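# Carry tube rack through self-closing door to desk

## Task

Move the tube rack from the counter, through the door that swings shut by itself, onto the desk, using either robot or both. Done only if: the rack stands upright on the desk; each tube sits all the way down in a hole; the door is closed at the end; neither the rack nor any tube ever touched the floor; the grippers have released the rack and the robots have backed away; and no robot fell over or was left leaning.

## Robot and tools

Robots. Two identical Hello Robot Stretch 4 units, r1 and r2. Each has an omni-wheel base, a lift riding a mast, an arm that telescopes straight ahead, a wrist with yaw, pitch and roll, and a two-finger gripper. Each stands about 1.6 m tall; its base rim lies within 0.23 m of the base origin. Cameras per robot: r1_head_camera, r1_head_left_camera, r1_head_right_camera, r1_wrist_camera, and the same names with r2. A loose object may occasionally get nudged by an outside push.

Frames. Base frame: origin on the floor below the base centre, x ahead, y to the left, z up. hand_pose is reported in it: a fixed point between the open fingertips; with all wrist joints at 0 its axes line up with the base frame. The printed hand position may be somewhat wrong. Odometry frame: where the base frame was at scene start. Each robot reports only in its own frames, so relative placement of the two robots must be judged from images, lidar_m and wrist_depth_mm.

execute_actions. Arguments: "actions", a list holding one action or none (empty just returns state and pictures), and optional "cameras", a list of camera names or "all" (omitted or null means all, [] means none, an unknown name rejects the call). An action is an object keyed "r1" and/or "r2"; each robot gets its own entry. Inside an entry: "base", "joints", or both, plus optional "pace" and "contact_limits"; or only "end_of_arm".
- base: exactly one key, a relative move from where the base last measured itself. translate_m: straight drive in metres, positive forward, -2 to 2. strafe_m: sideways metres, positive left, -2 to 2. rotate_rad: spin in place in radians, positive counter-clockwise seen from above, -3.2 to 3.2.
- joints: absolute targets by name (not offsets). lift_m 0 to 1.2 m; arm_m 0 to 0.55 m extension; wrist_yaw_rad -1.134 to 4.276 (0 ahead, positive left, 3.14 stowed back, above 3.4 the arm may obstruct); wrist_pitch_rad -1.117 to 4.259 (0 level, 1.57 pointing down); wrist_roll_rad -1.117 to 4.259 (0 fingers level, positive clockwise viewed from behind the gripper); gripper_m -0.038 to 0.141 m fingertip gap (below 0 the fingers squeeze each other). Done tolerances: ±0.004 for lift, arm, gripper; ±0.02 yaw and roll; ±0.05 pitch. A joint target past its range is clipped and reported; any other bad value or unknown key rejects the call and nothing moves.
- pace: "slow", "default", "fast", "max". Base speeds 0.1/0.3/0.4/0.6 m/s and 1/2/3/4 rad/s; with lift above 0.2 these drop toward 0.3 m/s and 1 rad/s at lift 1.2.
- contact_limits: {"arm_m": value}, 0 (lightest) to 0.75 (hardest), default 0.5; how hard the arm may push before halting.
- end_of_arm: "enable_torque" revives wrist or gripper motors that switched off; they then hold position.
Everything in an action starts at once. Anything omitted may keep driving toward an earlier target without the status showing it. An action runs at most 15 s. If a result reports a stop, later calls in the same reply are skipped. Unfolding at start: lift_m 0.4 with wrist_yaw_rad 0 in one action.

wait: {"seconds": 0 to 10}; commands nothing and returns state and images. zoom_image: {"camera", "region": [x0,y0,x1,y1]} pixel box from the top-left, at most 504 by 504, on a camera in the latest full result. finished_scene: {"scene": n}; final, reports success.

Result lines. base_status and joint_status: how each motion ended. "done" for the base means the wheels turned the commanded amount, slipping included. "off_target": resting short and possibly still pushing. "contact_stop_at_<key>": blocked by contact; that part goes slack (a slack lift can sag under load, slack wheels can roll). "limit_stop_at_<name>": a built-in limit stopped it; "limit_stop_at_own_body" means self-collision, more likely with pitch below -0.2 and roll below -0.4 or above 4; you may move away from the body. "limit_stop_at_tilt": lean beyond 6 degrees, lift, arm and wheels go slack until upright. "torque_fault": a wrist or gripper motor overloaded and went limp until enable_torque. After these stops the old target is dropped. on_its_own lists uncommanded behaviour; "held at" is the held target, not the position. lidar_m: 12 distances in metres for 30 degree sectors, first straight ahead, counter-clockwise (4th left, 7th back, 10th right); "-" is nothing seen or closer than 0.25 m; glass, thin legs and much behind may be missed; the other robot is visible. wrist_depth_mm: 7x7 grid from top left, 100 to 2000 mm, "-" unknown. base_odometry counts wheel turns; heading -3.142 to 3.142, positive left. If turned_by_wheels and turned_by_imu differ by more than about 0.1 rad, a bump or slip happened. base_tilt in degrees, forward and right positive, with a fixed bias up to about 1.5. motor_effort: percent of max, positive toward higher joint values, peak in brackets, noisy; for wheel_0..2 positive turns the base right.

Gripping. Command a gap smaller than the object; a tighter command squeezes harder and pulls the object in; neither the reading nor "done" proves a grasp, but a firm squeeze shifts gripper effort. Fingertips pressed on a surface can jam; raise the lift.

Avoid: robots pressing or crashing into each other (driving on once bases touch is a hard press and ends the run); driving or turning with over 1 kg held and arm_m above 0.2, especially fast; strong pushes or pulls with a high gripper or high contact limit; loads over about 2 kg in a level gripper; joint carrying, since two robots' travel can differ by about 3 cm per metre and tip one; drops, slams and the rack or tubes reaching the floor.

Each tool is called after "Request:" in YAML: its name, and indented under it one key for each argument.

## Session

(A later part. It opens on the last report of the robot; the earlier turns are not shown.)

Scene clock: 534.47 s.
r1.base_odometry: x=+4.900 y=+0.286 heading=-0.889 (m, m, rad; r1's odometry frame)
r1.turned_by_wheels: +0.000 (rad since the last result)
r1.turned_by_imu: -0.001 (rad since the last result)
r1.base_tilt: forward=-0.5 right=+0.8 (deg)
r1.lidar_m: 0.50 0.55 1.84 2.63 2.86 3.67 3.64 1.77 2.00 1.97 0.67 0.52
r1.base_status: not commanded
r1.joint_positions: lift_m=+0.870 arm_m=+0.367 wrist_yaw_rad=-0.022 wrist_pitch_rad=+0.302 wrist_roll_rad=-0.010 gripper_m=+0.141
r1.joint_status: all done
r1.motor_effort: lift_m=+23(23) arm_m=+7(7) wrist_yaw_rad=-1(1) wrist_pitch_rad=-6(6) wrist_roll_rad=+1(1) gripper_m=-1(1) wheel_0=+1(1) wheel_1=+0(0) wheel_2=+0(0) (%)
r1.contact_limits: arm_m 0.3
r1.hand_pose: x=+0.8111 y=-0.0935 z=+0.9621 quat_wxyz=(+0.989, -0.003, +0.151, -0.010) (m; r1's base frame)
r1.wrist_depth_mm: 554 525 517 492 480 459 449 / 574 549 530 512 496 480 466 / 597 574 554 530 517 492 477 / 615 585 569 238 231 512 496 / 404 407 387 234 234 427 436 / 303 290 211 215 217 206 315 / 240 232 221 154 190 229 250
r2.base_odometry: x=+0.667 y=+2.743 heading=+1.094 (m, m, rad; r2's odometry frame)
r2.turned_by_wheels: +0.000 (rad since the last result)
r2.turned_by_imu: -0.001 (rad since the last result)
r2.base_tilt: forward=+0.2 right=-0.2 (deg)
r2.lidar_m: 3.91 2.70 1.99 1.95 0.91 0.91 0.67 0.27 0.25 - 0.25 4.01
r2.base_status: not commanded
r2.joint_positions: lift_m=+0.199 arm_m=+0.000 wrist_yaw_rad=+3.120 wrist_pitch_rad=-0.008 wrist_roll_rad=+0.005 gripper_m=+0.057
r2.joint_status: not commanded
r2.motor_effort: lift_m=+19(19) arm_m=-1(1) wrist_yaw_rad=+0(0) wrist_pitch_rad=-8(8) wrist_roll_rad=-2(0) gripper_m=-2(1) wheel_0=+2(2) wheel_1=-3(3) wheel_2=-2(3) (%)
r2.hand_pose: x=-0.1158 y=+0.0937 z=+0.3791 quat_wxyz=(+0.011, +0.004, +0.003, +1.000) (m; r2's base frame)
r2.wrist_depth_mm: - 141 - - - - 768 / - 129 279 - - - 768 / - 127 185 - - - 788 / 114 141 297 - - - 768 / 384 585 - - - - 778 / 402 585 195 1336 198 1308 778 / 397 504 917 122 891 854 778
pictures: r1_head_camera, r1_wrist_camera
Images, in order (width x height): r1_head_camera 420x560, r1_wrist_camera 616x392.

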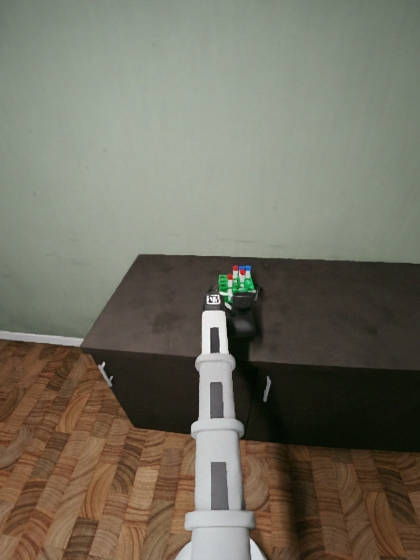

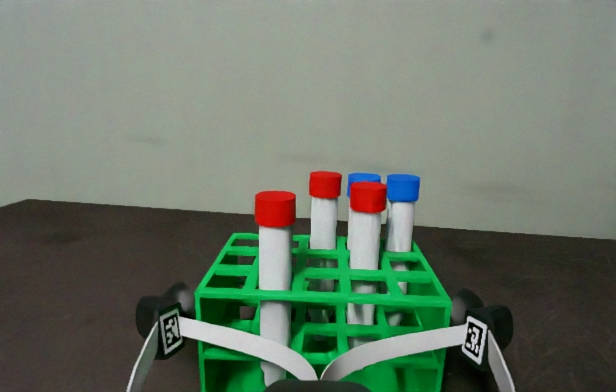

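Request:
execute_actions:
  actions:
    - {"r1": {"joints": {"gripper_m": 0.08}, "pace": "slow"}}
  cameras: ["r1_head_camera", "r1_wrist_camera"]

Scene clock: 558.10 s.
r1.base_odometry: x=+4.900 y=+0.286 heading=-0.889 (m, m, rad; r1's odometry frame)
r1.turned_by_wheels: +0.000 (rad since the last result)
r1.turned_by_imu: -0.002 (rad since the last result)
r1.base_tilt: forward=-0.5 right=+0.8 (deg)
r1.lidar_m: 0.51 0.56 1.84 2.64 2.85 3.66 3.63 1.77 2.00 1.96 0.65 0.52
r1.base_status: not commanded
r1.joint_positions: lift_m=+0.870 arm_m=+0.367 wrist_yaw_rad=-0.022 wrist_pitch_rad=+0.303 wrist_roll_rad=-0.010 gripper_m=+0.080
r1.joint_status: all done
r1.motor_effort: lift_m=+23(22) arm_m=+7(7) wrist_yaw_rad=-2(1) wrist_pitch_rad=-10(10) wrist_roll_rad=+1(1) gripper_m=-22(22) wheel_0=+1(1) wheel_1=+0(0) wheel_2=+0(0) (%)
r1.hand_pose: x=+0.8110 y=-0.0935 z=+0.9617 quat_wxyz=(+0.988, -0.003, +0.151, -0.010) (m; r1's base frame)
r1.wrist_depth_mm: 549 530 508 496 477 459 449 / 574 549 530 512 492 477 466 / 597 574 554 535 512 496 480 / 609 591 569 227 221 517 496 / 402 404 382 224 224 424 430 / 301 303 190 208 209 297 315 / 239 179 186 190 196 175 249
r2.base_odometry: x=+0.667 y=+2.743 heading=+1.094 (m, m, rad; r2's odometry frame)
r2.turned_by_wheels: +0.000 (rad since the last result)
r2.turned_by_imu: -0.002 (rad since the last result)
r2.base_tilt: forward=+0.2 right=-0.2 (deg)
r2.lidar_m: 3.93 2.71 2.00 1.94 0.91 0.91 0.68 0.28 0.25 - 0.25 4.04
r2.base_status: not commanded
r2.joint_positions: lift_m=+0.199 arm_m=+0.000 wrist_yaw_rad=+3.120 wrist_pitch_rad=-0.008 wrist_roll_rad=+0.005 gripper_m=+0.057
r2.joint_status: not commanded
r2.motor_effort: lift_m=+19(19) arm_m=-1(1) wrist_yaw_rad=+0(0) wrist_pitch_rad=-9(9) wrist_roll_rad=-1(0) gripper_m=-5(4) wheel_0=+2(2) wheel_1=-3(3) wheel_2=-3(3) (%)
r2.hand_pose: x=-0.1158 y=+0.0937 z=+0.3791 quat_wxyz=(+0.011, +0.004, +0.003, +1.000) (m; r2's base frame)
r2.wrist_depth_mm: - 140 - - - - 768 / - 129 279 - - - 768 / - 126 185 - - - 778 / 114 141 298 - - - 788 / 384 585 - - - - 778 / 404 580 195 1336 198 1336 778 / 399 504 904 122 891 842 778
pictures: r1_head_camera, r1_wrist_camera
Images, in order (width x height): r1_head_camera 420x560, r1_wrist_camera 616x392.

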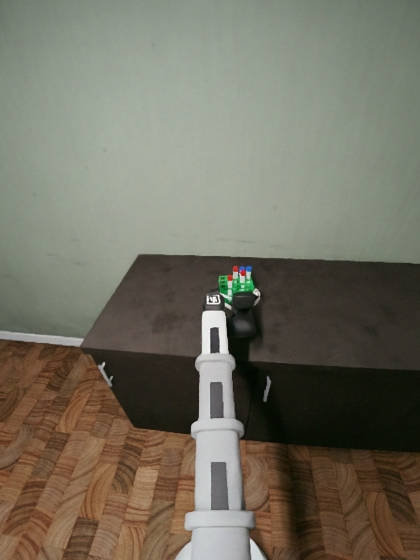

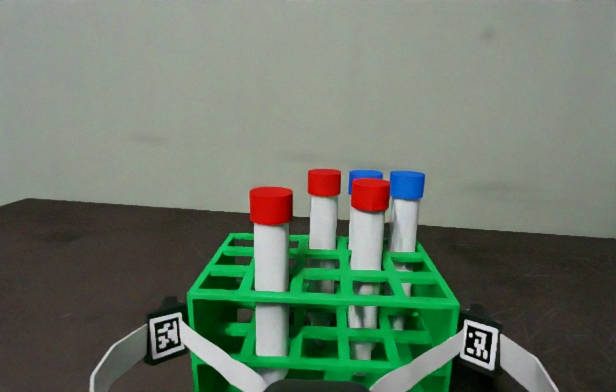

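Request:
execute_actions:
  actions:
    - {"r1": {"joints": {"gripper_m": 0.065, "lift_m": 0.91}, "pace": "slow"}}
  cameras: ["r1_head_camera", "r1_wrist_camera"]

Scene clock: 564.37 s.
r1.base_odometry: x=+4.900 y=+0.286 heading=-0.889 (m, m, rad; r1's odometry frame)
r1.turned_by_wheels: +0.000 (rad since the last result)
r1.turned_by_imu: -0.001 (rad since the last result)
r1.base_tilt: forward=-0.5 right=+0.7 (deg)
r1.lidar_m: 0.51 0.56 1.87 2.64 2.83 3.66 3.62 1.77 1.98 1.96 0.68 0.53
r1.base_status: not commanded
r1.joint_positions: lift_m=+0.910 arm_m=+0.367 wrist_yaw_rad=-0.022 wrist_pitch_rad=+0.304 wrist_roll_rad=-0.010 gripper_m=+0.066
r1.joint_status: all done
r1.motor_effort: lift_m=+23(23) arm_m=+7(7) wrist_yaw_rad=-1(1) wrist_pitch_rad=-10(10) wrist_roll_rad=+0(1) gripper_m=-28(29) wheel_0=+1(1) wheel_1=+0(0) wheel_2=+0(1) (%)
r1.hand_pose: x=+0.8110 y=-0.0935 z=+1.0017 quat_wxyz=(+0.988, -0.003, +0.151, -0.010) (m; r1's base frame)
r1.wrist_depth_mm: 549 530 512 492 480 466 449 / 569 554 530 512 496 480 462 / 597 574 554 530 517 496 484 / 621 597 574 222 213 517 500 / 496 504 473 220 199 525 512 / 370 373 199 182 206 366 389 / 296 175 182 182 197 171 307
r2.base_odometry: x=+0.667 y=+2.743 heading=+1.094 (m, m, rad; r2's odometry frame)
r2.turned_by_wheels: +0.000 (rad since the last result)
r2.turned_by_imu: -0.001 (rad since the last result)
r2.base_tilt: forward=+0.2 right=-0.3 (deg)
r2.lidar_m: 3.91 2.73 1.98 1.91 0.90 0.89 0.68 0.26 0.25 - 0.25 4.04
r2.base_status: not commanded
r2.joint_positions: lift_m=+0.199 arm_m=+0.000 wrist_yaw_rad=+3.120 wrist_pitch_rad=-0.008 wrist_roll_rad=+0.005 gripper_m=+0.057
r2.joint_status: not commanded
r2.motor_effort: lift_m=+18(19) arm_m=-1(1) wrist_yaw_rad=+0(0) wrist_pitch_rad=-8(9) wrist_roll_rad=+0(0) gripper_m=-4(5) wheel_0=+2(2) wheel_1=-3(3) wheel_2=-3(3) (%)
r2.hand_pose: x=-0.1158 y=+0.0937 z=+0.3791 quat_wxyz=(+0.011, +0.004, +0.003, +1.000) (m; r2's base frame)
r2.wrist_depth_mm: - 140 - - - - 778 / - 129 279 - - - 768 / - 127 185 - - - 788 / 114 142 298 - - - 778 / 384 585 - - - - 788 / 399 585 196 1336 197 1336 778 / 399 504 917 122 891 854 778
pictures: r1_head_camera, r1_wrist_camera
Images, in order (width x height): r1_head_camera 420x560, r1_wrist_camera 616x392.

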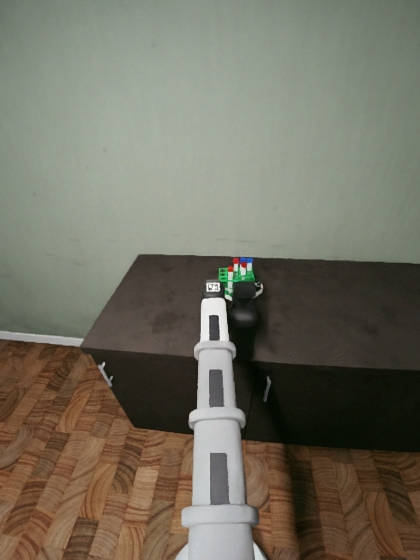

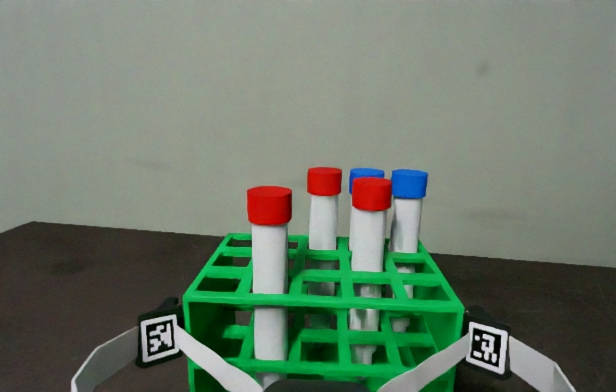

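Request:
execute_actions:
  actions:
    - {"r1": {"base": {"translate_m": -0.84}, "joints": {"arm_m": 0.0}, "pace": "fast"}, "r2": {"base": {"translate_m": 0.12}, "pace": "slow"}}
  cameras: ["r1_wrist_camera", "r2_head_right_camera"]

Scene clock: 626.63 s.
r1.base_odometry: x=+4.370 y=+0.939 heading=-0.889 (m, m, rad; r1's odometry frame)
r1.turned_by_wheels: +0.000 (rad since the last result)
r1.turned_by_imu: -0.003 (rad since the last result)
r1.base_tilt: forward=-0.5 right=+0.5 (deg)
r1.lidar_m: 0.41 1.47 2.77 2.73 2.94 2.81 2.75 1.15 1.14 1.87 1.78 0.48
r1.base_status: done
r1.joint_positions: lift_m=+0.910 arm_m=+0.001 wrist_yaw_rad=-0.022 wrist_pitch_rad=+0.304 wrist_roll_rad=-0.010 gripper_m=+0.066
r1.joint_status: all done
r1.motor_effort: lift_m=+22(23) arm_m=-6(7) wrist_yaw_rad=-1(3) wrist_pitch_rad=-11(11) wrist_roll_rad=+1(1) gripper_m=-25(23) wheel_0=+1(3) wheel_1=+2(5) wheel_2=+1(10) (%)
r1.hand_pose: x=+0.4453 y=-0.0935 z=+1.0016 quat_wxyz=(+0.988, -0.003, +0.151, -0.010) (m; r1's base frame)
r1.wrist_depth_mm: 1708 1708 1618 1576 1537 1499 1430 / 1808 1808 1708 1661 1576 1537 1464 / 1921 1808 1661 1618 1576 1576 1537 / - 1921 1182 221 213 1078 1042 / - - 1229 220 198 1118 1078 / 1921 1921 199 182 205 1138 1118 / 1499 175 182 182 197 171 1138
r2.base_odometry: x=+0.721 y=+2.850 heading=+1.094 (m, m, rad; r2's odometry frame)
r2.turned_by_wheels: +0.000 (rad since the last result)
r2.turned_by_imu: -0.002 (rad since the last result)
r2.base_tilt: forward=+0.2 right=-0.2 (deg)
r2.lidar_m: 3.80 2.72 1.99 1.92 1.10 0.97 0.73 0.26 0.25 2.20 1.24 1.11
r2.base_status: done
r2.joint_positions: lift_m=+0.199 arm_m=+0.000 wrist_yaw_rad=+3.120 wrist_pitch_rad=-0.008 wrist_roll_rad=+0.005 gripper_m=+0.057
r2.joint_status: not commanded
r2.motor_effort: lift_m=+19(19) arm_m=-1(1) wrist_yaw_rad=+0(0) wrist_pitch_rad=-8(8) wrist_roll_rad=+1(1) gripper_m=-3(4) wheel_0=+4(9) wheel_1=-4(2) wheel_2=-3(8) (%)
r2.hand_pose: x=-0.1158 y=+0.0937 z=+0.3791 quat_wxyz=(+0.011, +0.004, +0.003, +1.000) (m; r2's base frame)
r2.wrist_depth_mm: - 140 - - - - 891 / - 129 279 - - - 904 / - 127 185 - - - 904 / 114 142 298 - - - 904 / 389 591 - - - 1808 891 / 404 585 196 1366 198 1098 904 / 399 512 891 122 891 866 904
pictures: r1_wrist_camera, r2_head_right_camera
Images, in order (width x height): r1_wrist_camera 616x392, r2_head_right_camera 420x672.

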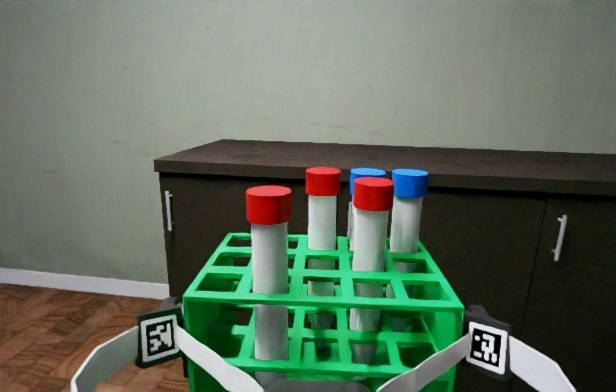

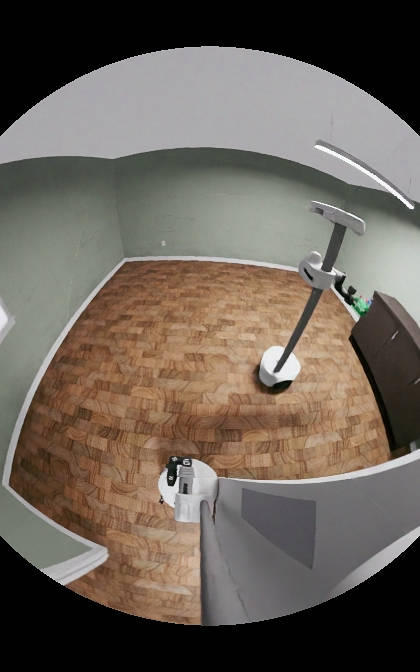

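Request:
execute_actions:
  actions:
    - {"r1": {"base": {"translate_m": -1.94}, "joints": {"lift_m": 0.45}, "pace": "fast"}}
  cameras: ["r1_wrist_camera"]

Request:
execute_actions:
  actions:
    - {"r1": {"base": {"rotate_rad": -1.21}, "pace": "default"}}
  cameras: ["r1_head_camera", "r1_wrist_camera", "r2_head_left_camera"]

Scene clock: 640.57 s.
r1.base_odometry: x=+3.148 y=+2.445 heading=-0.889 (m, m, rad; r1's odometry frame)
r1.turned_by_wheels: +0.000 (rad since the last result)
r1.turned_by_imu: -0.008 (rad since the last result)
r1.base_tilt: forward=-0.6 right=+0.6 (deg)
r1.lidar_m: 0.41 3.80 2.99 2.36 1.11 0.85 0.79 0.88 1.37 1.65 1.22 1.21
r1.base_status: done
r1.joint_positions: lift_m=+0.450 arm_m=+0.001 wrist_yaw_rad=-0.022 wrist_pitch_rad=+0.304 wrist_roll_rad=-0.010 gripper_m=+0.066
r1.joint_status: all done
r1.motor_effort: lift_m=+17(20) arm_m=-7(6) wrist_yaw_rad=-1(0) wrist_pitch_rad=-11(10) wrist_roll_rad=+1(1) gripper_m=-24(24) wheel_0=+0(4) wheel_1=+0(4) wheel_2=+1(10) (%)
r1.hand_pose: x=+0.4453 y=-0.0935 z=+0.5421 quat_wxyz=(+0.988, -0.003, +0.151, -0.010) (m; r1's base frame)
r1.wrist_depth_mm: - - - - - - - / - - - - - - - / - - - - - - - / - - - 221 213 - - / 1537 1537 1464 220 199 1618 1661 / 1138 1160 199 181 204 1138 1205 / 917 175 182 181 198 171 960
r2.base_odometry: x=+0.721 y=+2.850 heading=+1.094 (m, m, rad; r2's odometry frame)
r2.turned_by_wheels: +0.000 (rad since the last result)
r2.turned_by_imu: -0.002 (rad since the last result)
r2.base_tilt: forward=+0.2 right=-0.2 (deg)
r2.lidar_m: 3.80 0.98 1.13 1.91 1.09 0.99 0.68 0.26 0.25 2.19 2.26 3.94
r2.base_status: not commanded
r2.joint_positions: lift_m=+0.199 arm_m=+0.000 wrist_yaw_rad=+3.120 wrist_pitch_rad=-0.008 wrist_roll_rad=+0.005 gripper_m=+0.057
r2.joint_status: not commanded
r2.motor_effort: lift_m=+19(19) arm_m=-1(1) wrist_yaw_rad=+0(0) wrist_pitch_rad=-9(8) wrist_roll_rad=+0(1) gripper_m=-2(4) wheel_0=+4(4) wheel_1=-4(4) wheel_2=-3(3) (%)
r2.hand_pose: x=-0.1158 y=+0.0937 z=+0.3791 quat_wxyz=(+0.011, +0.004, +0.003, +1.000) (m; r2's base frame)
r2.wrist_depth_mm: - 140 - - - - 904 / - 129 278 - - - 891 / - 127 185 - - - 904 / 114 141 298 - - - 904 / 387 597 - - - 1863 917 / 402 591 195 1336 197 1098 891 / 402 504 866 122 904 878 891
pictures: r1_wrist_camera
Images, in order (width x height): r1_wrist_camera 616x392.

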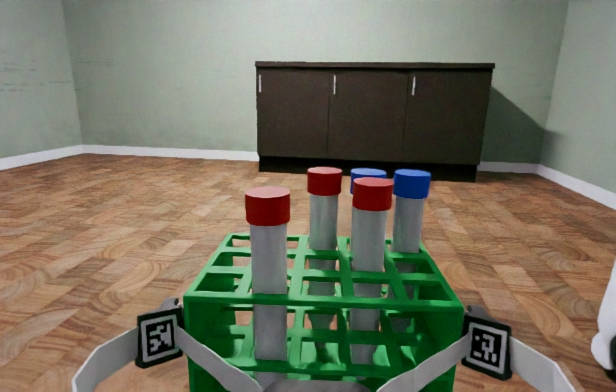

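Scene clock: 642.40 s.
r1.base_odometry: x=+3.148 y=+2.445 heading=-2.099 (m, m, rad; r1's odometry frame)
r1.turned_by_wheels: -1.210 (rad since the last result)
r1.turned_by_imu: -1.197 (rad since the last result)
r1.base_tilt: forward=-0.6 right=+0.6 (deg)
r1.lidar_m: 0.41 1.22 3.27 3.37 3.10 2.94 1.29 0.89 0.81 0.82 1.11 1.66
r1.base_status: done
r1.joint_positions: lift_m=+0.450 arm_m=+0.001 wrist_yaw_rad=-0.022 wrist_pitch_rad=+0.304 wrist_roll_rad=-0.010 gripper_m=+0.066
r1.joint_status: not commanded
r1.motor_effort: lift_m=+17(17) arm_m=-6(6) wrist_yaw_rad=-1(2) wrist_pitch_rad=-11(11) wrist_roll_rad=+1(0) gripper_m=-23(28) wheel_0=-1(5) wheel_1=-1(7) wheel_2=+0(6) (%)
r1.hand_pose: x=+0.4453 y=-0.0935 z=+0.5421 quat_wxyz=(+0.988, -0.003, +0.151, -0.010) (m; r1's base frame)
r1.wrist_depth_mm: 1078 1336 1756 - 1308 1205 1078 / 1098 1366 1808 - 1336 1229 1118 / 1118 1160 1756 - 1366 1229 1138 / 931 1397 1756 - 213 1281 1160 / 1060 1098 1464 220 200 1281 1205 / 976 1025 198 181 204 1138 1182 / 917 175 182 181 197 171 960
r2.base_odometry: x=+0.721 y=+2.850 heading=+1.094 (m, m, rad; r2's odometry frame)
r2.turned_by_wheels: +0.000 (rad since the last result)
r2.turned_by_imu: +0.000 (rad since the last result)
r2.base_tilt: forward=+0.2 right=-0.2 (deg)
r2.lidar_m: 3.80 1.24 1.02 1.90 1.08 0.98 0.67 0.25 0.25 2.19 2.26 3.93
r2.base_status: not commanded
r2.joint_positions: lift_m=+0.199 arm_m=+0.000 wrist_yaw_rad=+3.120 wrist_pitch_rad=-0.008 wrist_roll_rad=+0.005 gripper_m=+0.057
r2.joint_status: not commanded
r2.motor_effort: lift_m=+19(19) arm_m=-1(1) wrist_yaw_rad=+0(0) wrist_pitch_rad=-9(9) wrist_roll_rad=-2(1) gripper_m=-4(5) wheel_0=+4(4) wheel_1=-4(4) wheel_2=-3(3) (%)
r2.hand_pose: x=-0.1158 y=+0.0937 z=+0.3791 quat_wxyz=(+0.011, +0.004, +0.003, +1.000) (m; r2's base frame)
r2.wrist_depth_mm: - 140 - - - - 891 / - 129 279 - - - 904 / - 127 185 - - - 891 / 114 141 298 - - - 891 / 384 591 - - - 1808 904 / 404 591 195 1308 198 1098 904 / 399 508 891 122 891 866 891
pictures: r1_head_camera, r1_wrist_camera, r2_head_left_camera
Images, in order (width x height): r1_head_camera 420x560, r1_wrist_camera 616x392, r2_head_left_camera 420x672.

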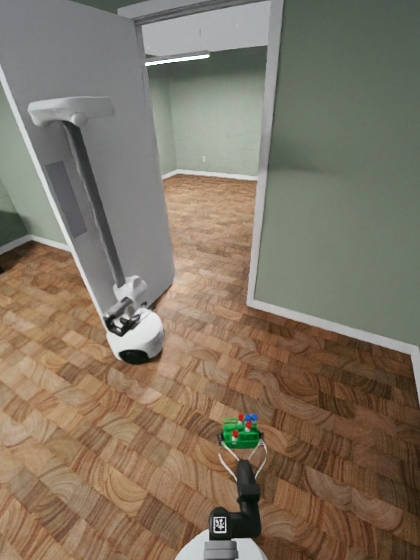

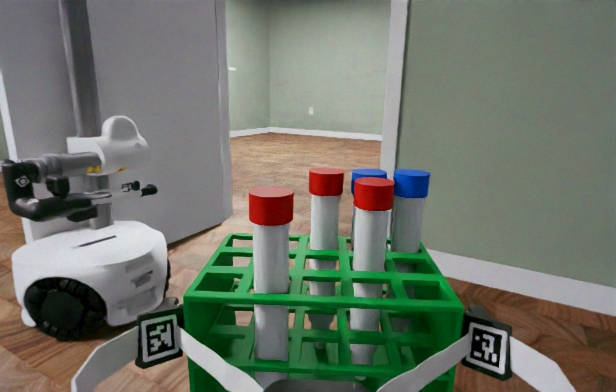

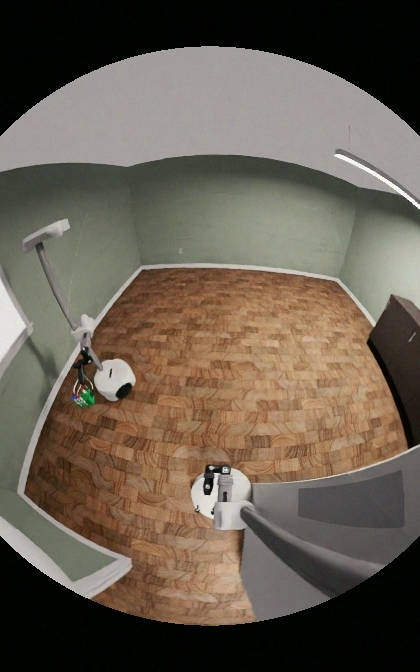

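Request:
execute_actions:
  actions:
    - {"r1": {"base": {"rotate_rad": 0.035}, "pace": "default"}}
  cameras: []

Request:
execute_actions:
  actions:
    - {"r1": {"base": {"translate_m": 1.1}, "pace": "max"}}
  cameras: ["r1_head_camera", "r1_head_left_camera", "r1_head_right_camera", "r2_head_left_camera"]

Scene clock: 659.10 s.
r1.base_odometry: x=+3.148 y=+2.445 heading=-2.064 (m, m, rad; r1's odometry frame)
r1.turned_by_wheels: +0.035 (rad since the last result)
r1.turned_by_imu: +0.033 (rad since the last result)
r1.base_tilt: forward=-0.5 right=+0.7 (deg)
r1.lidar_m: 0.42 1.22 3.26 3.39 3.07 2.93 1.23 0.89 0.80 0.87 1.13 1.66
r1.base_status: done
r1.joint_positions: lift_m=+0.450 arm_m=+0.001 wrist_yaw_rad=-0.022 wrist_pitch_rad=+0.304 wrist_roll_rad=-0.010 gripper_m=+0.066
r1.joint_status: not commanded
r1.motor_effort: lift_m=+17(17) arm_m=-7(6) wrist_yaw_rad=-2(2) wrist_pitch_rad=-11(10) wrist_roll_rad=+1(0) gripper_m=-25(23) wheel_0=+1(5) wheel_1=+1(4) wheel_2=+1(1) (%)
r1.hand_pose: x=+0.4454 y=-0.0934 z=+0.5421 quat_wxyz=(+0.988, -0.003, +0.151, -0.010) (m; r1's base frame)
r1.wrist_depth_mm: 1098 1308 1618 - - 1182 1078 / 1138 1308 1661 - - 1205 1098 / 1160 1160 1708 - - 1229 1138 / 960 1255 1708 - 213 1281 1160 / 1255 1078 1160 220 200 1308 1182 / 1042 991 199 182 206 1138 1182 / 917 175 182 182 197 171 960
r2.base_odometry: x=+0.721 y=+2.850 heading=+1.094 (m, m, rad; r2's odometry frame)
r2.turned_by_wheels: +0.000 (rad since the last result)
r2.turned_by_imu: -0.001 (rad since the last result)
r2.base_tilt: forward=+0.2 right=-0.2 (deg)
r2.lidar_m: 3.77 1.28 1.02 1.90 1.07 1.00 0.70 0.26 0.26 2.18 2.27 3.94
r2.base_status: not commanded
r2.joint_positions: lift_m=+0.199 arm_m=+0.000 wrist_yaw_rad=+3.120 wrist_pitch_rad=-0.008 wrist_roll_rad=+0.005 gripper_m=+0.057
r2.joint_status: not commanded
r2.motor_effort: lift_m=+19(19) arm_m=-1(1) wrist_yaw_rad=+0(0) wrist_pitch_rad=-8(8) wrist_roll_rad=+0(2) gripper_m=-4(4) wheel_0=+4(4) wheel_1=-4(4) wheel_2=-3(3) (%)
r2.hand_pose: x=-0.1158 y=+0.0937 z=+0.3791 quat_wxyz=(+0.011, +0.004, +0.003, +1.000) (m; r2's base frame)
r2.wrist_depth_mm: - 140 - - - - 891 / - 129 279 - - - 904 / - 127 185 - - - 904 / 114 141 298 - - - 904 / 387 597 - - - 1863 891 / 404 585 195 1336 198 1118 904 / 399 508 878 122 891 866 891
pictures: none
No camera images: the call's "cameras" was empty. Leave "cameras" out to get every camera's image.

Scene clock: 662.77 s.
r1.base_odometry: x=+2.627 y=+1.476 heading=-2.064 (m, m, rad; r1's odometry frame)
r1.turned_by_wheels: +0.000 (rad since the last result)
r1.turned_by_imu: +0.003 (rad since the last result)
r1.base_tilt: forward=-0.4 right=+0.5 (deg)
r1.lidar_m: 0.41 0.83 0.37 0.39 4.07 3.90 2.02 1.42 1.35 1.02 0.73 0.68
r1.base_status: done
r1.joint_positions: lift_m=+0.450 arm_m=+0.001 wrist_yaw_rad=-0.022 wrist_pitch_rad=+0.304 wrist_roll_rad=-0.010 gripper_m=+0.066
r1.joint_status: not commanded
r1.motor_effort: lift_m=+17(17) arm_m=-7(7) wrist_yaw_rad=-3(3) wrist_pitch_rad=-11(10) wrist_roll_rad=+0(1) gripper_m=-24(25) wheel_0=+0(10) wheel_1=-1(7) wheel_2=+0(12) (%)
r1.hand_pose: x=+0.4453 y=-0.0934 z=+0.5421 quat_wxyz=(+0.988, -0.003, +0.151, -0.010) (m; r1's base frame)
r1.wrist_depth_mm: 627 809 - - - - - / 634 809 - - - - - / 654 831 - - - - - / 661 854 - - 213 - - / 676 891 1464 220 200 1618 1576 / 699 798 198 181 206 1138 1078 / 699 175 182 181 198 171 402
r2.base_odometry: x=+0.721 y=+2.850 heading=+1.094 (m, m, rad; r2's odometry frame)
r2.turned_by_wheels: +0.000 (rad since the last result)
r2.turned_by_imu: +0.000 (rad since the last result)
r2.base_tilt: forward=+0.3 right=-0.2 (deg)
r2.lidar_m: 3.79 2.69 1.99 0.37 0.40 0.59 0.69 0.26 0.25 2.18 2.26 3.94
r2.base_status: not commanded
r2.joint_positions: lift_m=+0.199 arm_m=+0.000 wrist_yaw_rad=+3.120 wrist_pitch_rad=-0.008 wrist_roll_rad=+0.005 gripper_m=+0.057
r2.joint_status: not commanded
r2.motor_effort: lift_m=+19(19) arm_m=-1(1) wrist_yaw_rad=+0(0) wrist_pitch_rad=-8(8) wrist_roll_rad=+0(1) gripper_m=-3(2) wheel_0=+4(4) wheel_1=-4(4) wheel_2=-3(3) (%)
r2.hand_pose: x=-0.1158 y=+0.0937 z=+0.3791 quat_wxyz=(+0.011, +0.004, +0.003, +1.000) (m; r2's base frame)
r2.wrist_depth_mm: - 140 - - - - 891 / - 129 278 - - - 891 / - 127 185 - - 647 878 / 114 141 298 - - - 904 / 384 597 - - - 1863 891 / 404 591 196 1336 198 1098 904 / 399 508 878 122 891 866 891
pictures: r1_head_camera, r1_head_left_camera, r1_head_right_camera, r2_head_left_camera
Images, in order (width x height): r1_head_camera 420x560, r1_head_left_camera 420x672, r1_head_right_camera 420x672, r2_head_left_camera 420x672.

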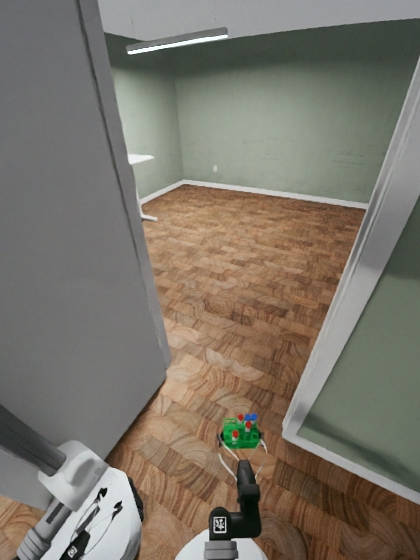

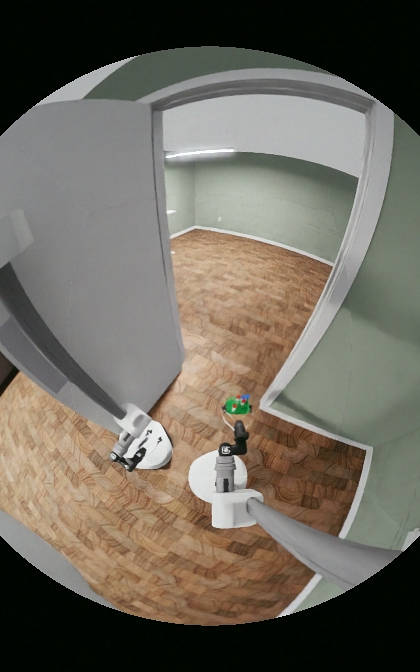

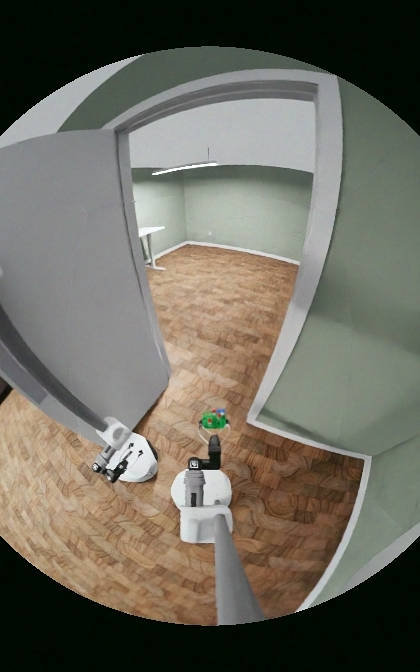

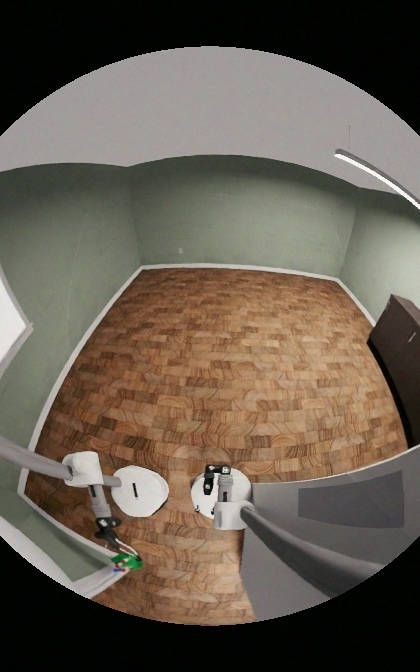

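Request:
execute_actions:
  actions:
    - {"r1": {"base": {"translate_m": 2.0}, "pace": "max"}}
  cameras: ["r1_head_camera", "r1_wrist_camera"]

Scene clock: 701.73 s.
r1.base_odometry: x=+1.680 y=-0.286 heading=-2.064 (m, m, rad; r1's odometry frame)
r1.turned_by_wheels: +0.000 (rad since the last result)
r1.turned_by_imu: +0.005 (rad since the last result)
r1.base_tilt: forward=-0.4 right=+0.6 (deg)
r1.lidar_m: 0.40 1.67 1.60 1.31 0.95 0.89 1.45 1.36 2.36 2.45 3.25 3.09
r1.base_status: done
r1.joint_positions: lift_m=+0.450 arm_m=+0.001 wrist_yaw_rad=-0.022 wrist_pitch_rad=+0.304 wrist_roll_rad=-0.010 gripper_m=+0.066
r1.joint_status: not commanded
r1.motor_effort: lift_m=+17(18) arm_m=-6(7) wrist_yaw_rad=-2(2) wrist_pitch_rad=-10(11) wrist_roll_rad=+1(1) gripper_m=-28(24) wheel_0=+0(10) wheel_1=+0(6) wheel_2=+1(12) (%)
r1.hand_pose: x=+0.4453 y=-0.0934 z=+0.5421 quat_wxyz=(+0.988, -0.003, +0.151, -0.010) (m; r1's base frame)
r1.wrist_depth_mm: 1618 - - - - - - / 1921 - - - - - - / 1921 - - - - - - / - - - 220 213 - - / 1499 1576 1464 220 208 1618 1618 / 1160 1138 199 181 206 1160 1182 / 917 175 182 181 198 171 960
r2.base_odometry: x=+0.721 y=+2.850 heading=+1.094 (m, m, rad; r2's odometry frame)
r2.turned_by_wheels: +0.000 (rad since the last result)
r2.turned_by_imu: -0.002 (rad since the last result)
r2.base_tilt: forward=+0.2 right=-0.2 (deg)
r2.lidar_m: 3.80 2.70 1.98 1.91 1.10 1.00 0.68 0.26 0.25 2.20 2.28 3.90
r2.base_status: not commanded
r2.joint_positions: lift_m=+0.199 arm_m=+0.000 wrist_yaw_rad=+3.120 wrist_pitch_rad=-0.008 wrist_roll_rad=+0.005 gripper_m=+0.057
r2.joint_status: not commanded
r2.motor_effort: lift_m=+19(19) arm_m=-1(1) wrist_yaw_rad=+0(1) wrist_pitch_rad=-8(9) wrist_roll_rad=+1(0) gripper_m=-3(1) wheel_0=+4(4) wheel_1=-4(4) wheel_2=-3(3) (%)
r2.hand_pose: x=-0.1158 y=+0.0937 z=+0.3791 quat_wxyz=(+0.011, +0.004, +0.003, +1.000) (m; r2's base frame)
r2.wrist_depth_mm: - 141 - - - - 891 / - 129 279 - - - 891 / - 127 185 - - - 904 / 114 142 297 - - - 904 / 387 591 1708 - - 1863 891 / 404 591 195 1336 198 1098 904 / 402 508 878 122 904 866 891
pictures: r1_head_camera, r1_wrist_camera
Images, in order (width x height): r1_head_camera 420x560, r1_wrist_camera 616x392.

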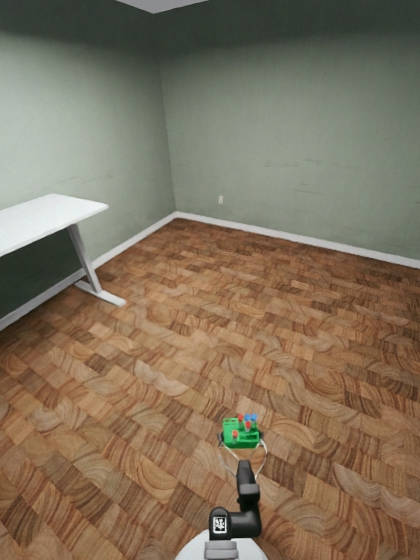

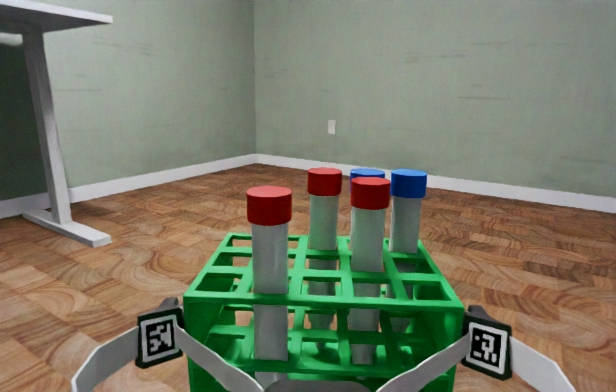

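Request:
execute_actions:
  actions:
    - {"r1": {"base": {"rotate_rad": 0.98}, "pace": "default"}, "r2": {"base": {"translate_m": -0.22}, "pace": "default"}}
  cameras: []

Request:
execute_actions:
  actions:
    - {"r1": {"base": {"translate_m": 1.02}, "joints": {"lift_m": 1.0}, "pace": "max"}, "r2": {"base": {"strafe_m": 0.27}, "pace": "slow"}}
  cameras: ["r1_head_camera", "r1_wrist_camera", "r2_head_left_camera"]

Scene clock: 722.03 s.
r1.base_odometry: x=+1.680 y=-0.286 heading=-1.084 (m, m, rad; r1's odometry frame)
r1.turned_by_wheels: +0.980 (rad since the last result)
r1.turned_by_imu: +0.968 (rad since the last result)
r1.base_tilt: forward=-0.7 right=+0.6 (deg)
r1.lidar_m: 0.40 1.41 0.94 0.88 1.07 1.36 2.35 2.40 3.11 3.11 3.18 1.76
r1.base_status: done
r1.joint_positions: lift_m=+0.450 arm_m=+0.001 wrist_yaw_rad=-0.022 wrist_pitch_rad=+0.304 wrist_roll_rad=-0.010 gripper_m=+0.066
r1.joint_status: not commanded
r1.motor_effort: lift_m=+17(17) arm_m=-7(6) wrist_yaw_rad=-4(3) wrist_pitch_rad=-11(10) wrist_roll_rad=+1(0) gripper_m=-25(28) wheel_0=+1(5) wheel_1=+1(3) wheel_2=+1(6) (%)
r1.hand_pose: x=+0.4454 y=-0.0934 z=+0.5421 quat_wxyz=(+0.988, -0.003, +0.151, -0.010) (m; r1's base frame)
r1.wrist_depth_mm: 1499 1921 1537 1464 1537 1537 - / 1464 - - - - - - / 1499 - - - - - - / 1499 - - - 214 - - / 1430 1576 1464 219 200 1618 1618 / 1138 1160 199 181 205 1138 1182 / 931 175 182 181 197 171 946
r2.base_odometry: x=+0.620 y=+2.655 heading=+1.094 (m, m, rad; r2's odometry frame)
r2.turned_by_wheels: +0.000 (rad since the last result)
r2.turned_by_imu: +0.000 (rad since the last result)
r2.base_tilt: forward=+0.3 right=-0.2 (deg)
r2.lidar_m: 4.00 2.73 1.99 1.93 0.83 0.87 1.43 0.27 0.25 - 0.25 0.30
r2.base_status: done
r2.joint_positions: lift_m=+0.199 arm_m=+0.000 wrist_yaw_rad=+3.120 wrist_pitch_rad=-0.008 wrist_roll_rad=+0.005 gripper_m=+0.057
r2.joint_status: not commanded
r2.motor_effort: lift_m=+19(19) arm_m=-1(1) wrist_yaw_rad=+0(0) wrist_pitch_rad=-8(8) wrist_roll_rad=-1(1) gripper_m=-1(5) wheel_0=+4(4) wheel_1=-7(11) wheel_2=+1(12) (%)
r2.hand_pose: x=-0.1158 y=+0.0937 z=+0.3791 quat_wxyz=(+0.011, +0.004, +0.003, +1.000) (m; r2's base frame)
r2.wrist_depth_mm: - 140 - - - - 732 / - 129 279 - - - 732 / - 127 186 - - - 741 / 114 141 298 - - - 741 / 382 580 1576 - - - 732 / 399 574 196 1336 198 1308 723 / 397 504 904 122 891 878 732
pictures: none
No camera images: the call's "cameras" was empty. Leave "cameras" out to get every camera's image.

Scene clock: 725.90 s.
r1.base_odometry: x=+2.157 y=-1.187 heading=-1.084 (m, m, rad; r1's odometry frame)
r1.turned_by_wheels: +0.000 (rad since the last result)
r1.turned_by_imu: +0.002 (rad since the last result)
r1.base_tilt: forward=-0.4 right=+0.6 (deg)
r1.lidar_m: 0.40 0.60 1.05 0.99 1.01 1.32 3.09 3.44 3.21 3.03 0.91 0.44
r1.base_status: done
r1.joint_positions: lift_m=+1.000 arm_m=+0.001 wrist_yaw_rad=-0.022 wrist_pitch_rad=+0.304 wrist_roll_rad=-0.010 gripper_m=+0.066
r1.joint_status: all done
r1.motor_effort: lift_m=+23(26) arm_m=-7(7) wrist_yaw_rad=-2(3) wrist_pitch_rad=-10(12) wrist_roll_rad=+1(0) gripper_m=-23(25) wheel_0=+0(6) wheel_1=-1(8) wheel_2=-1(11) (%)
r1.hand_pose: x=+0.4453 y=-0.0934 z=+1.0917 quat_wxyz=(+0.988, -0.003, +0.151, -0.010) (m; r1's base frame)
r1.wrist_depth_mm: 1025 1025 1042 1042 1042 1078 1060 / 1060 1060 1078 1098 1098 1098 1098 / 1098 1118 1098 1138 1118 1138 1138 / 1138 946 960 820 213 1025 1025 / 615 627 591 220 200 654 661 / 459 462 199 181 206 459 484 / 1281 175 182 182 198 171 415
r2.base_odometry: x=+0.380 y=+2.779 heading=+1.094 (m, m, rad; r2's odometry frame)
r2.turned_by_wheels: +0.000 (rad since the last result)
r2.turned_by_imu: -0.001 (rad since the last result)
r2.base_tilt: forward=+0.2 right=-0.2 (deg)
r2.lidar_m: 4.00 2.34 1.71 1.67 0.76 0.64 - 0.51 0.25 0.25 3.07 0.25
r2.base_status: done
r2.joint_positions: lift_m=+0.199 arm_m=+0.000 wrist_yaw_rad=+3.120 wrist_pitch_rad=-0.008 wrist_roll_rad=+0.005 gripper_m=+0.057
r2.joint_status: not commanded
r2.motor_effort: lift_m=+19(19) arm_m=-1(1) wrist_yaw_rad=+0(0) wrist_pitch_rad=-8(8) wrist_roll_rad=+1(0) gripper_m=-3(3) wheel_0=+5(6) wheel_1=-3(9) wheel_2=+0(1) (%)
r2.hand_pose: x=-0.1158 y=+0.0937 z=+0.3791 quat_wxyz=(+0.011, +0.004, +0.003, +1.000) (m; r2's base frame)
r2.wrist_depth_mm: - 141 - - - 676 676 / - 129 278 - - 668 676 / - 127 186 - - 683 676 / 114 141 300 - - 683 683 / 788 - - - - 676 683 / 1042 1281 195 1336 198 683 683 / 809 866 904 122 891 668 683
pictures: r1_head_camera, r1_wrist_camera, r2_head_left_camera
Images, in order (width x height): r1_head_camera 420x560, r1_wrist_camera 616x392, r2_head_left_camera 420x672.

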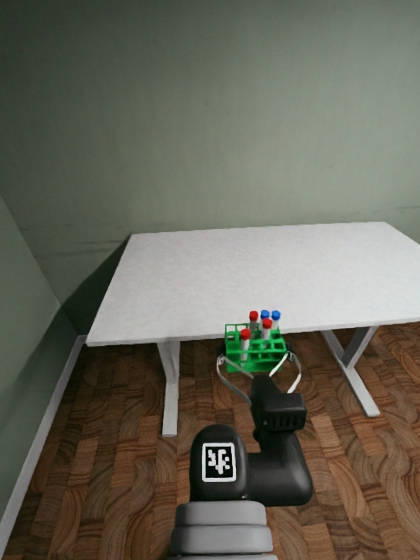

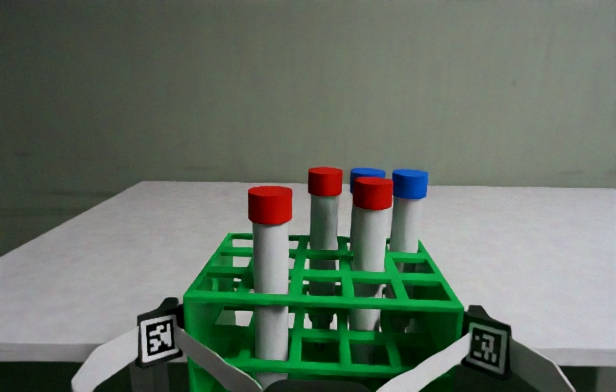

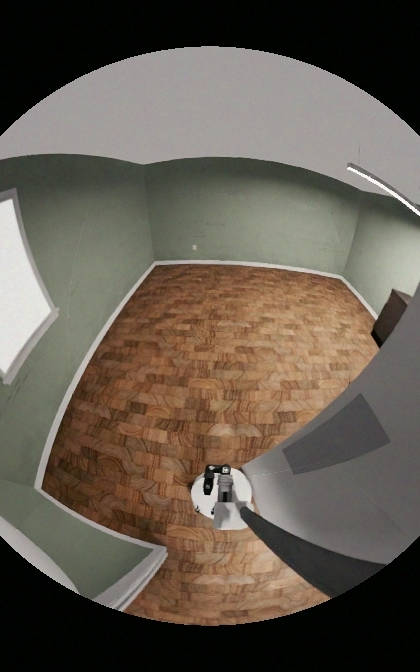

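Request:
execute_actions:
  actions:
    - {"r1": {"joints": {"arm_m": 0.34, "lift_m": 0.94}, "pace": "default"}, "r2": {"base": {"translate_m": -0.6}, "pace": "default"}}
  cameras: ["r1_head_camera", "r1_wrist_camera", "r2_head_left_camera"]

Scene clock: 757.90 s.
r1.base_odometry: x=+2.157 y=-1.187 heading=-1.084 (m, m, rad; r1's odometry frame)
r1.turned_by_wheels: +0.000 (rad since the last result)
r1.turned_by_imu: -0.002 (rad since the last result)
r1.base_tilt: forward=-0.5 right=+0.6 (deg)
r1.lidar_m: 0.58 0.60 1.06 0.97 1.01 1.30 3.11 3.43 3.22 3.00 0.91 0.62
r1.base_status: not commanded
r1.joint_positions: lift_m=+0.940 arm_m=+0.339 wrist_yaw_rad=-0.022 wrist_pitch_rad=+0.304 wrist_roll_rad=-0.010 gripper_m=+0.066
r1.joint_status: all done
r1.motor_effort: lift_m=+17(21) arm_m=+7(6) wrist_yaw_rad=-2(1) wrist_pitch_rad=-10(11) wrist_roll_rad=+0(1) gripper_m=-24(28) wheel_0=+0(0) wheel_1=+0(0) wheel_2=-1(1) (%)
r1.hand_pose: x=+0.7830 y=-0.0934 z=+1.0322 quat_wxyz=(+0.988, -0.003, +0.151, -0.010) (m; r1's base frame)
r1.wrist_depth_mm: 723 732 741 741 750 759 759 / 759 768 768 768 778 778 798 / 778 788 798 798 809 809 820 / 788 723 741 221 213 778 788 / 473 477 449 220 200 500 508 / 353 355 199 182 205 349 370 / 282 175 182 181 197 171 293
r2.base_odometry: x=+0.105 y=+2.245 heading=+1.094 (m, m, rad; r2's odometry frame)
r2.turned_by_wheels: +0.000 (rad since the last result)
r2.turned_by_imu: +0.002 (rad since the last result)
r2.base_tilt: forward=+0.3 right=-0.2 (deg)
r2.lidar_m: 0.25 0.34 1.74 0.32 1.90 2.49 4.20 4.18 1.72 0.30 0.25 -
r2.base_status: done
r2.joint_positions: lift_m=+0.199 arm_m=+0.000 wrist_yaw_rad=+3.120 wrist_pitch_rad=-0.008 wrist_roll_rad=+0.005 gripper_m=+0.057
r2.joint_status: not commanded
r2.motor_effort: lift_m=+19(19) arm_m=-1(1) wrist_yaw_rad=+0(0) wrist_pitch_rad=-9(8) wrist_roll_rad=-3(0) gripper_m=-4(3) wheel_0=+0(7) wheel_1=+1(7) wheel_2=-1(9) (%)
r2.hand_pose: x=-0.1158 y=+0.0937 z=+0.3791 quat_wxyz=(+0.011, +0.004, +0.003, +1.000) (m; r2's base frame)
r2.wrist_depth_mm: - 141 - - - - - / - 129 279 - - - - / - 127 186 - - - - / 114 141 298 - - - - / 1756 - - - - - - / 1138 1255 195 1336 197 1308 1281 / 842 842 904 122 878 866 904
pictures: r1_head_camera, r1_wrist_camera, r2_head_left_camera
Images, in order (width x height): r1_head_camera 420x560, r1_wrist_camera 616x392, r2_head_left_camera 420x672.

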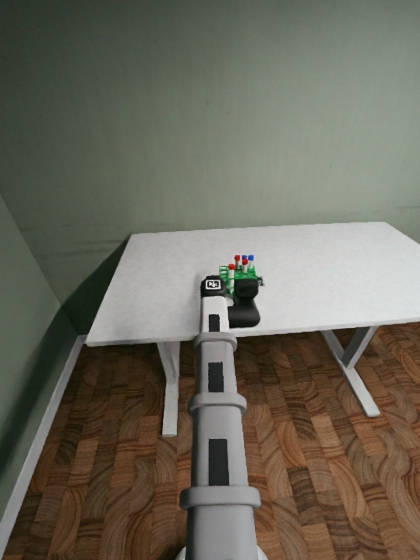

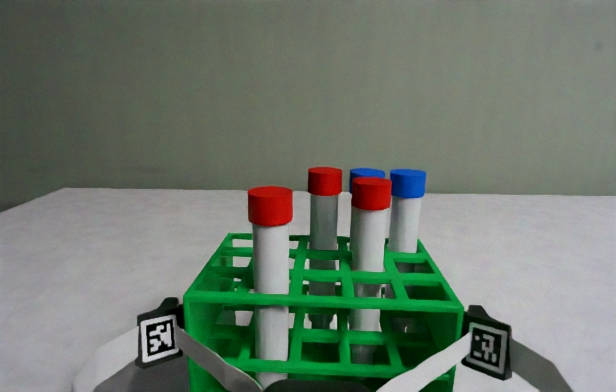

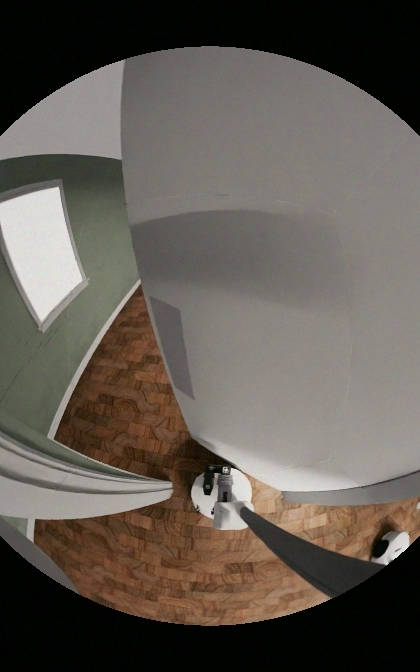

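Request:
execute_actions:
  actions:
    - {"r1": {"joints": {"lift_m": 0.909}, "pace": "slow"}, "r2": {"base": {"translate_m": -0.1}, "pace": "slow"}}
  cameras: ["r1_wrist_camera"]

Request:
execute_actions:
  actions:
    - {"r1": {"joints": {"gripper_m": 0.141}, "pace": "slow"}, "r2": {"base": {"translate_m": -0.25}, "pace": "slow"}}
  cameras: ["r1_head_camera", "r1_wrist_camera", "r2_head_camera"]

Scene clock: 767.03 s.
r1.base_odometry: x=+2.157 y=-1.187 heading=-1.084 (m, m, rad; r1's odometry frame)
r1.turned_by_wheels: +0.000 (rad since the last result)
r1.turned_by_imu: -0.001 (rad since the last result)
r1.base_tilt: forward=-0.5 right=+0.5 (deg)
r1.lidar_m: 0.58 0.61 1.05 0.98 1.00 1.30 3.09 3.44 3.23 3.03 0.92 0.63
r1.base_status: not commanded
r1.joint_positions: lift_m=+0.909 arm_m=+0.339 wrist_yaw_rad=-0.022 wrist_pitch_rad=+0.304 wrist_roll_rad=-0.010 gripper_m=+0.066
r1.joint_status: all done
r1.motor_effort: lift_m=+17(16) arm_m=+6(7) wrist_yaw_rad=-2(2) wrist_pitch_rad=-11(10) wrist_roll_rad=+1(0) gripper_m=-28(25) wheel_0=+0(0) wheel_1=+0(0) wheel_2=-1(1) (%)
r1.hand_pose: x=+0.7830 y=-0.0934 z=+1.0012 quat_wxyz=(+0.988, -0.003, +0.151, -0.010) (m; r1's base frame)
r1.wrist_depth_mm: 732 723 741 741 750 750 759 / 750 750 768 778 778 788 788 / 778 788 788 798 809 809 820 / 609 615 627 220 213 661 676 / 399 404 382 220 200 424 427 / 298 301 199 181 205 297 314 / 238 175 182 181 197 171 248
r2.base_odometry: x=+0.058 y=+2.156 heading=+1.095 (m, m, rad; r2's odometry frame)
r2.turned_by_wheels: +0.001 (rad since the last result)
r2.turned_by_imu: +0.002 (rad since the last result)
r2.base_tilt: forward=+0.2 right=-0.3 (deg)
r2.lidar_m: - 0.25 0.34 0.34 1.77 2.51 4.13 4.17 1.68 0.38 0.25 -
r2.base_status: done
r2.joint_positions: lift_m=+0.199 arm_m=+0.000 wrist_yaw_rad=+3.120 wrist_pitch_rad=-0.008 wrist_roll_rad=+0.005 gripper_m=+0.057
r2.joint_status: not commanded
r2.motor_effort: lift_m=+19(19) arm_m=-1(1) wrist_yaw_rad=+0(0) wrist_pitch_rad=-8(8) wrist_roll_rad=+0(1) gripper_m=-7(6) wheel_0=+19(16) wheel_1=+3(9) wheel_2=-13(16) (%)
r2.hand_pose: x=-0.1158 y=+0.0937 z=+0.3791 quat_wxyz=(+0.011, +0.004, +0.003, +1.000) (m; r2's base frame)
r2.wrist_depth_mm: - 140 - - - - - / - 129 279 - - - - / - 127 185 - - - - / 114 141 300 - - - - / 1756 - - - - - - / 1160 1308 195 1336 197 1308 1255 / 831 842 917 121 891 866 917
pictures: r1_wrist_camera
Images, in order (width x height): r1_wrist_camera 616x392.

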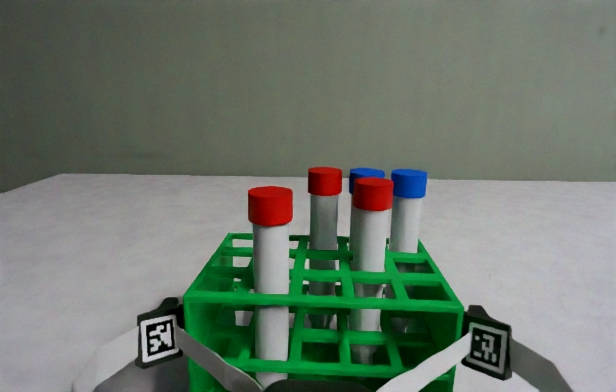

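Scene clock: 770.83 s.
r1.base_odometry: x=+2.157 y=-1.187 heading=-1.084 (m, m, rad; r1's odometry frame)
r1.turned_by_wheels: +0.000 (rad since the last result)
r1.turned_by_imu: -0.001 (rad since the last result)
r1.base_tilt: forward=-0.4 right=+0.6 (deg)
r1.lidar_m: 0.58 0.61 1.05 0.96 1.02 1.32 1.69 3.45 3.21 3.02 0.91 0.62
r1.base_status: not commanded
r1.joint_positions: lift_m=+0.909 arm_m=+0.339 wrist_yaw_rad=-0.022 wrist_pitch_rad=+0.302 wrist_roll_rad=-0.010 gripper_m=+0.141
r1.joint_status: all done
r1.motor_effort: lift_m=+17(17) arm_m=+6(7) wrist_yaw_rad=-1(2) wrist_pitch_rad=-6(10) wrist_roll_rad=+0(1) gripper_m=-2(20) wheel_0=+0(0) wheel_1=+0(0) wheel_2=-1(1) (%)
r1.hand_pose: x=+0.7832 y=-0.0934 z=+1.0016 quat_wxyz=(+0.989, -0.003, +0.151, -0.010) (m; r1's base frame)
r1.wrist_depth_mm: 732 732 741 741 750 750 759 / 750 759 768 768 778 788 778 / 788 788 788 798 809 809 820 / 615 621 640 238 236 668 683 / 404 410 387 235 235 427 433 / 301 287 213 219 217 206 317 / 240 232 221 154 198 228 250
r2.base_odometry: x=-0.056 y=+1.934 heading=+1.095 (m, m, rad; r2's odometry frame)
r2.turned_by_wheels: +0.000 (rad since the last result)
r2.turned_by_imu: +0.001 (rad since the last result)
r2.base_tilt: forward=+0.3 right=-0.2 (deg)
r2.lidar_m: 0.28 0.32 0.42 1.12 1.77 2.53 3.83 3.94 1.56 0.89 0.43 0.31
r2.base_status: done
r2.joint_positions: lift_m=+0.199 arm_m=+0.000 wrist_yaw_rad=+3.120 wrist_pitch_rad=-0.008 wrist_roll_rad=+0.005 gripper_m=+0.057
r2.joint_status: not commanded
r2.motor_effort: lift_m=+19(19) arm_m=-1(1) wrist_yaw_rad=+0(0) wrist_pitch_rad=-9(8) wrist_roll_rad=-1(0) gripper_m=-3(3) wheel_0=+0(16) wheel_1=-1(3) wheel_2=+0(13) (%)
r2.hand_pose: x=-0.1158 y=+0.0937 z=+0.3791 quat_wxyz=(+0.011, +0.004, +0.003, +1.000) (m; r2's base frame)
r2.wrist_depth_mm: - 141 - - - - - / - 129 279 - - - - / - 127 186 - - - - / 114 141 298 - - - - / 1756 - - - - - - / 1138 1255 195 1336 197 1308 1281 / 842 842 917 122 878 878 904
pictures: r1_head_camera, r1_wrist_camera, r2_head_camera
Images, in order (width x height): r1_head_camera 420x560, r1_wrist_camera 616x392, r2_head_camera 420x560.

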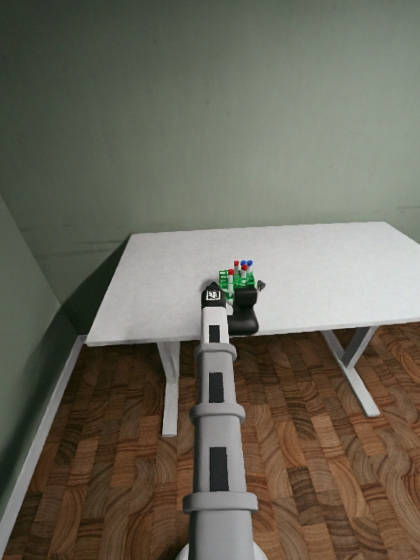

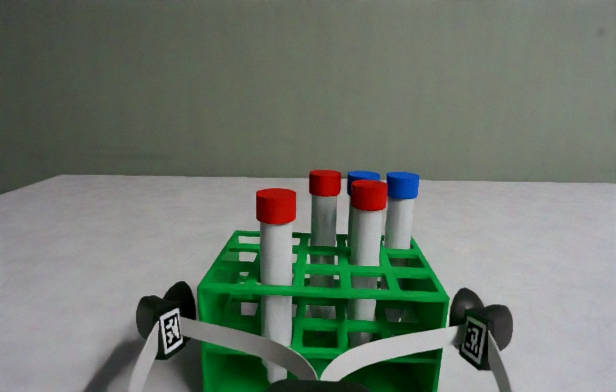

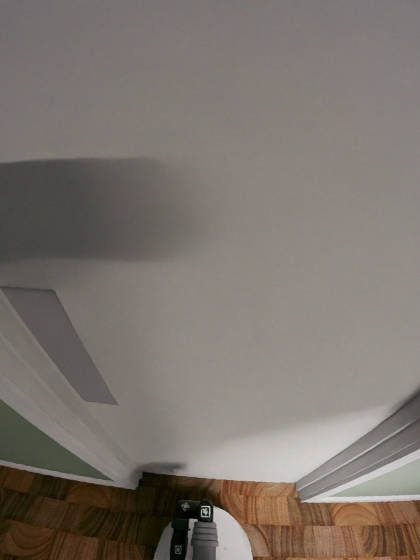

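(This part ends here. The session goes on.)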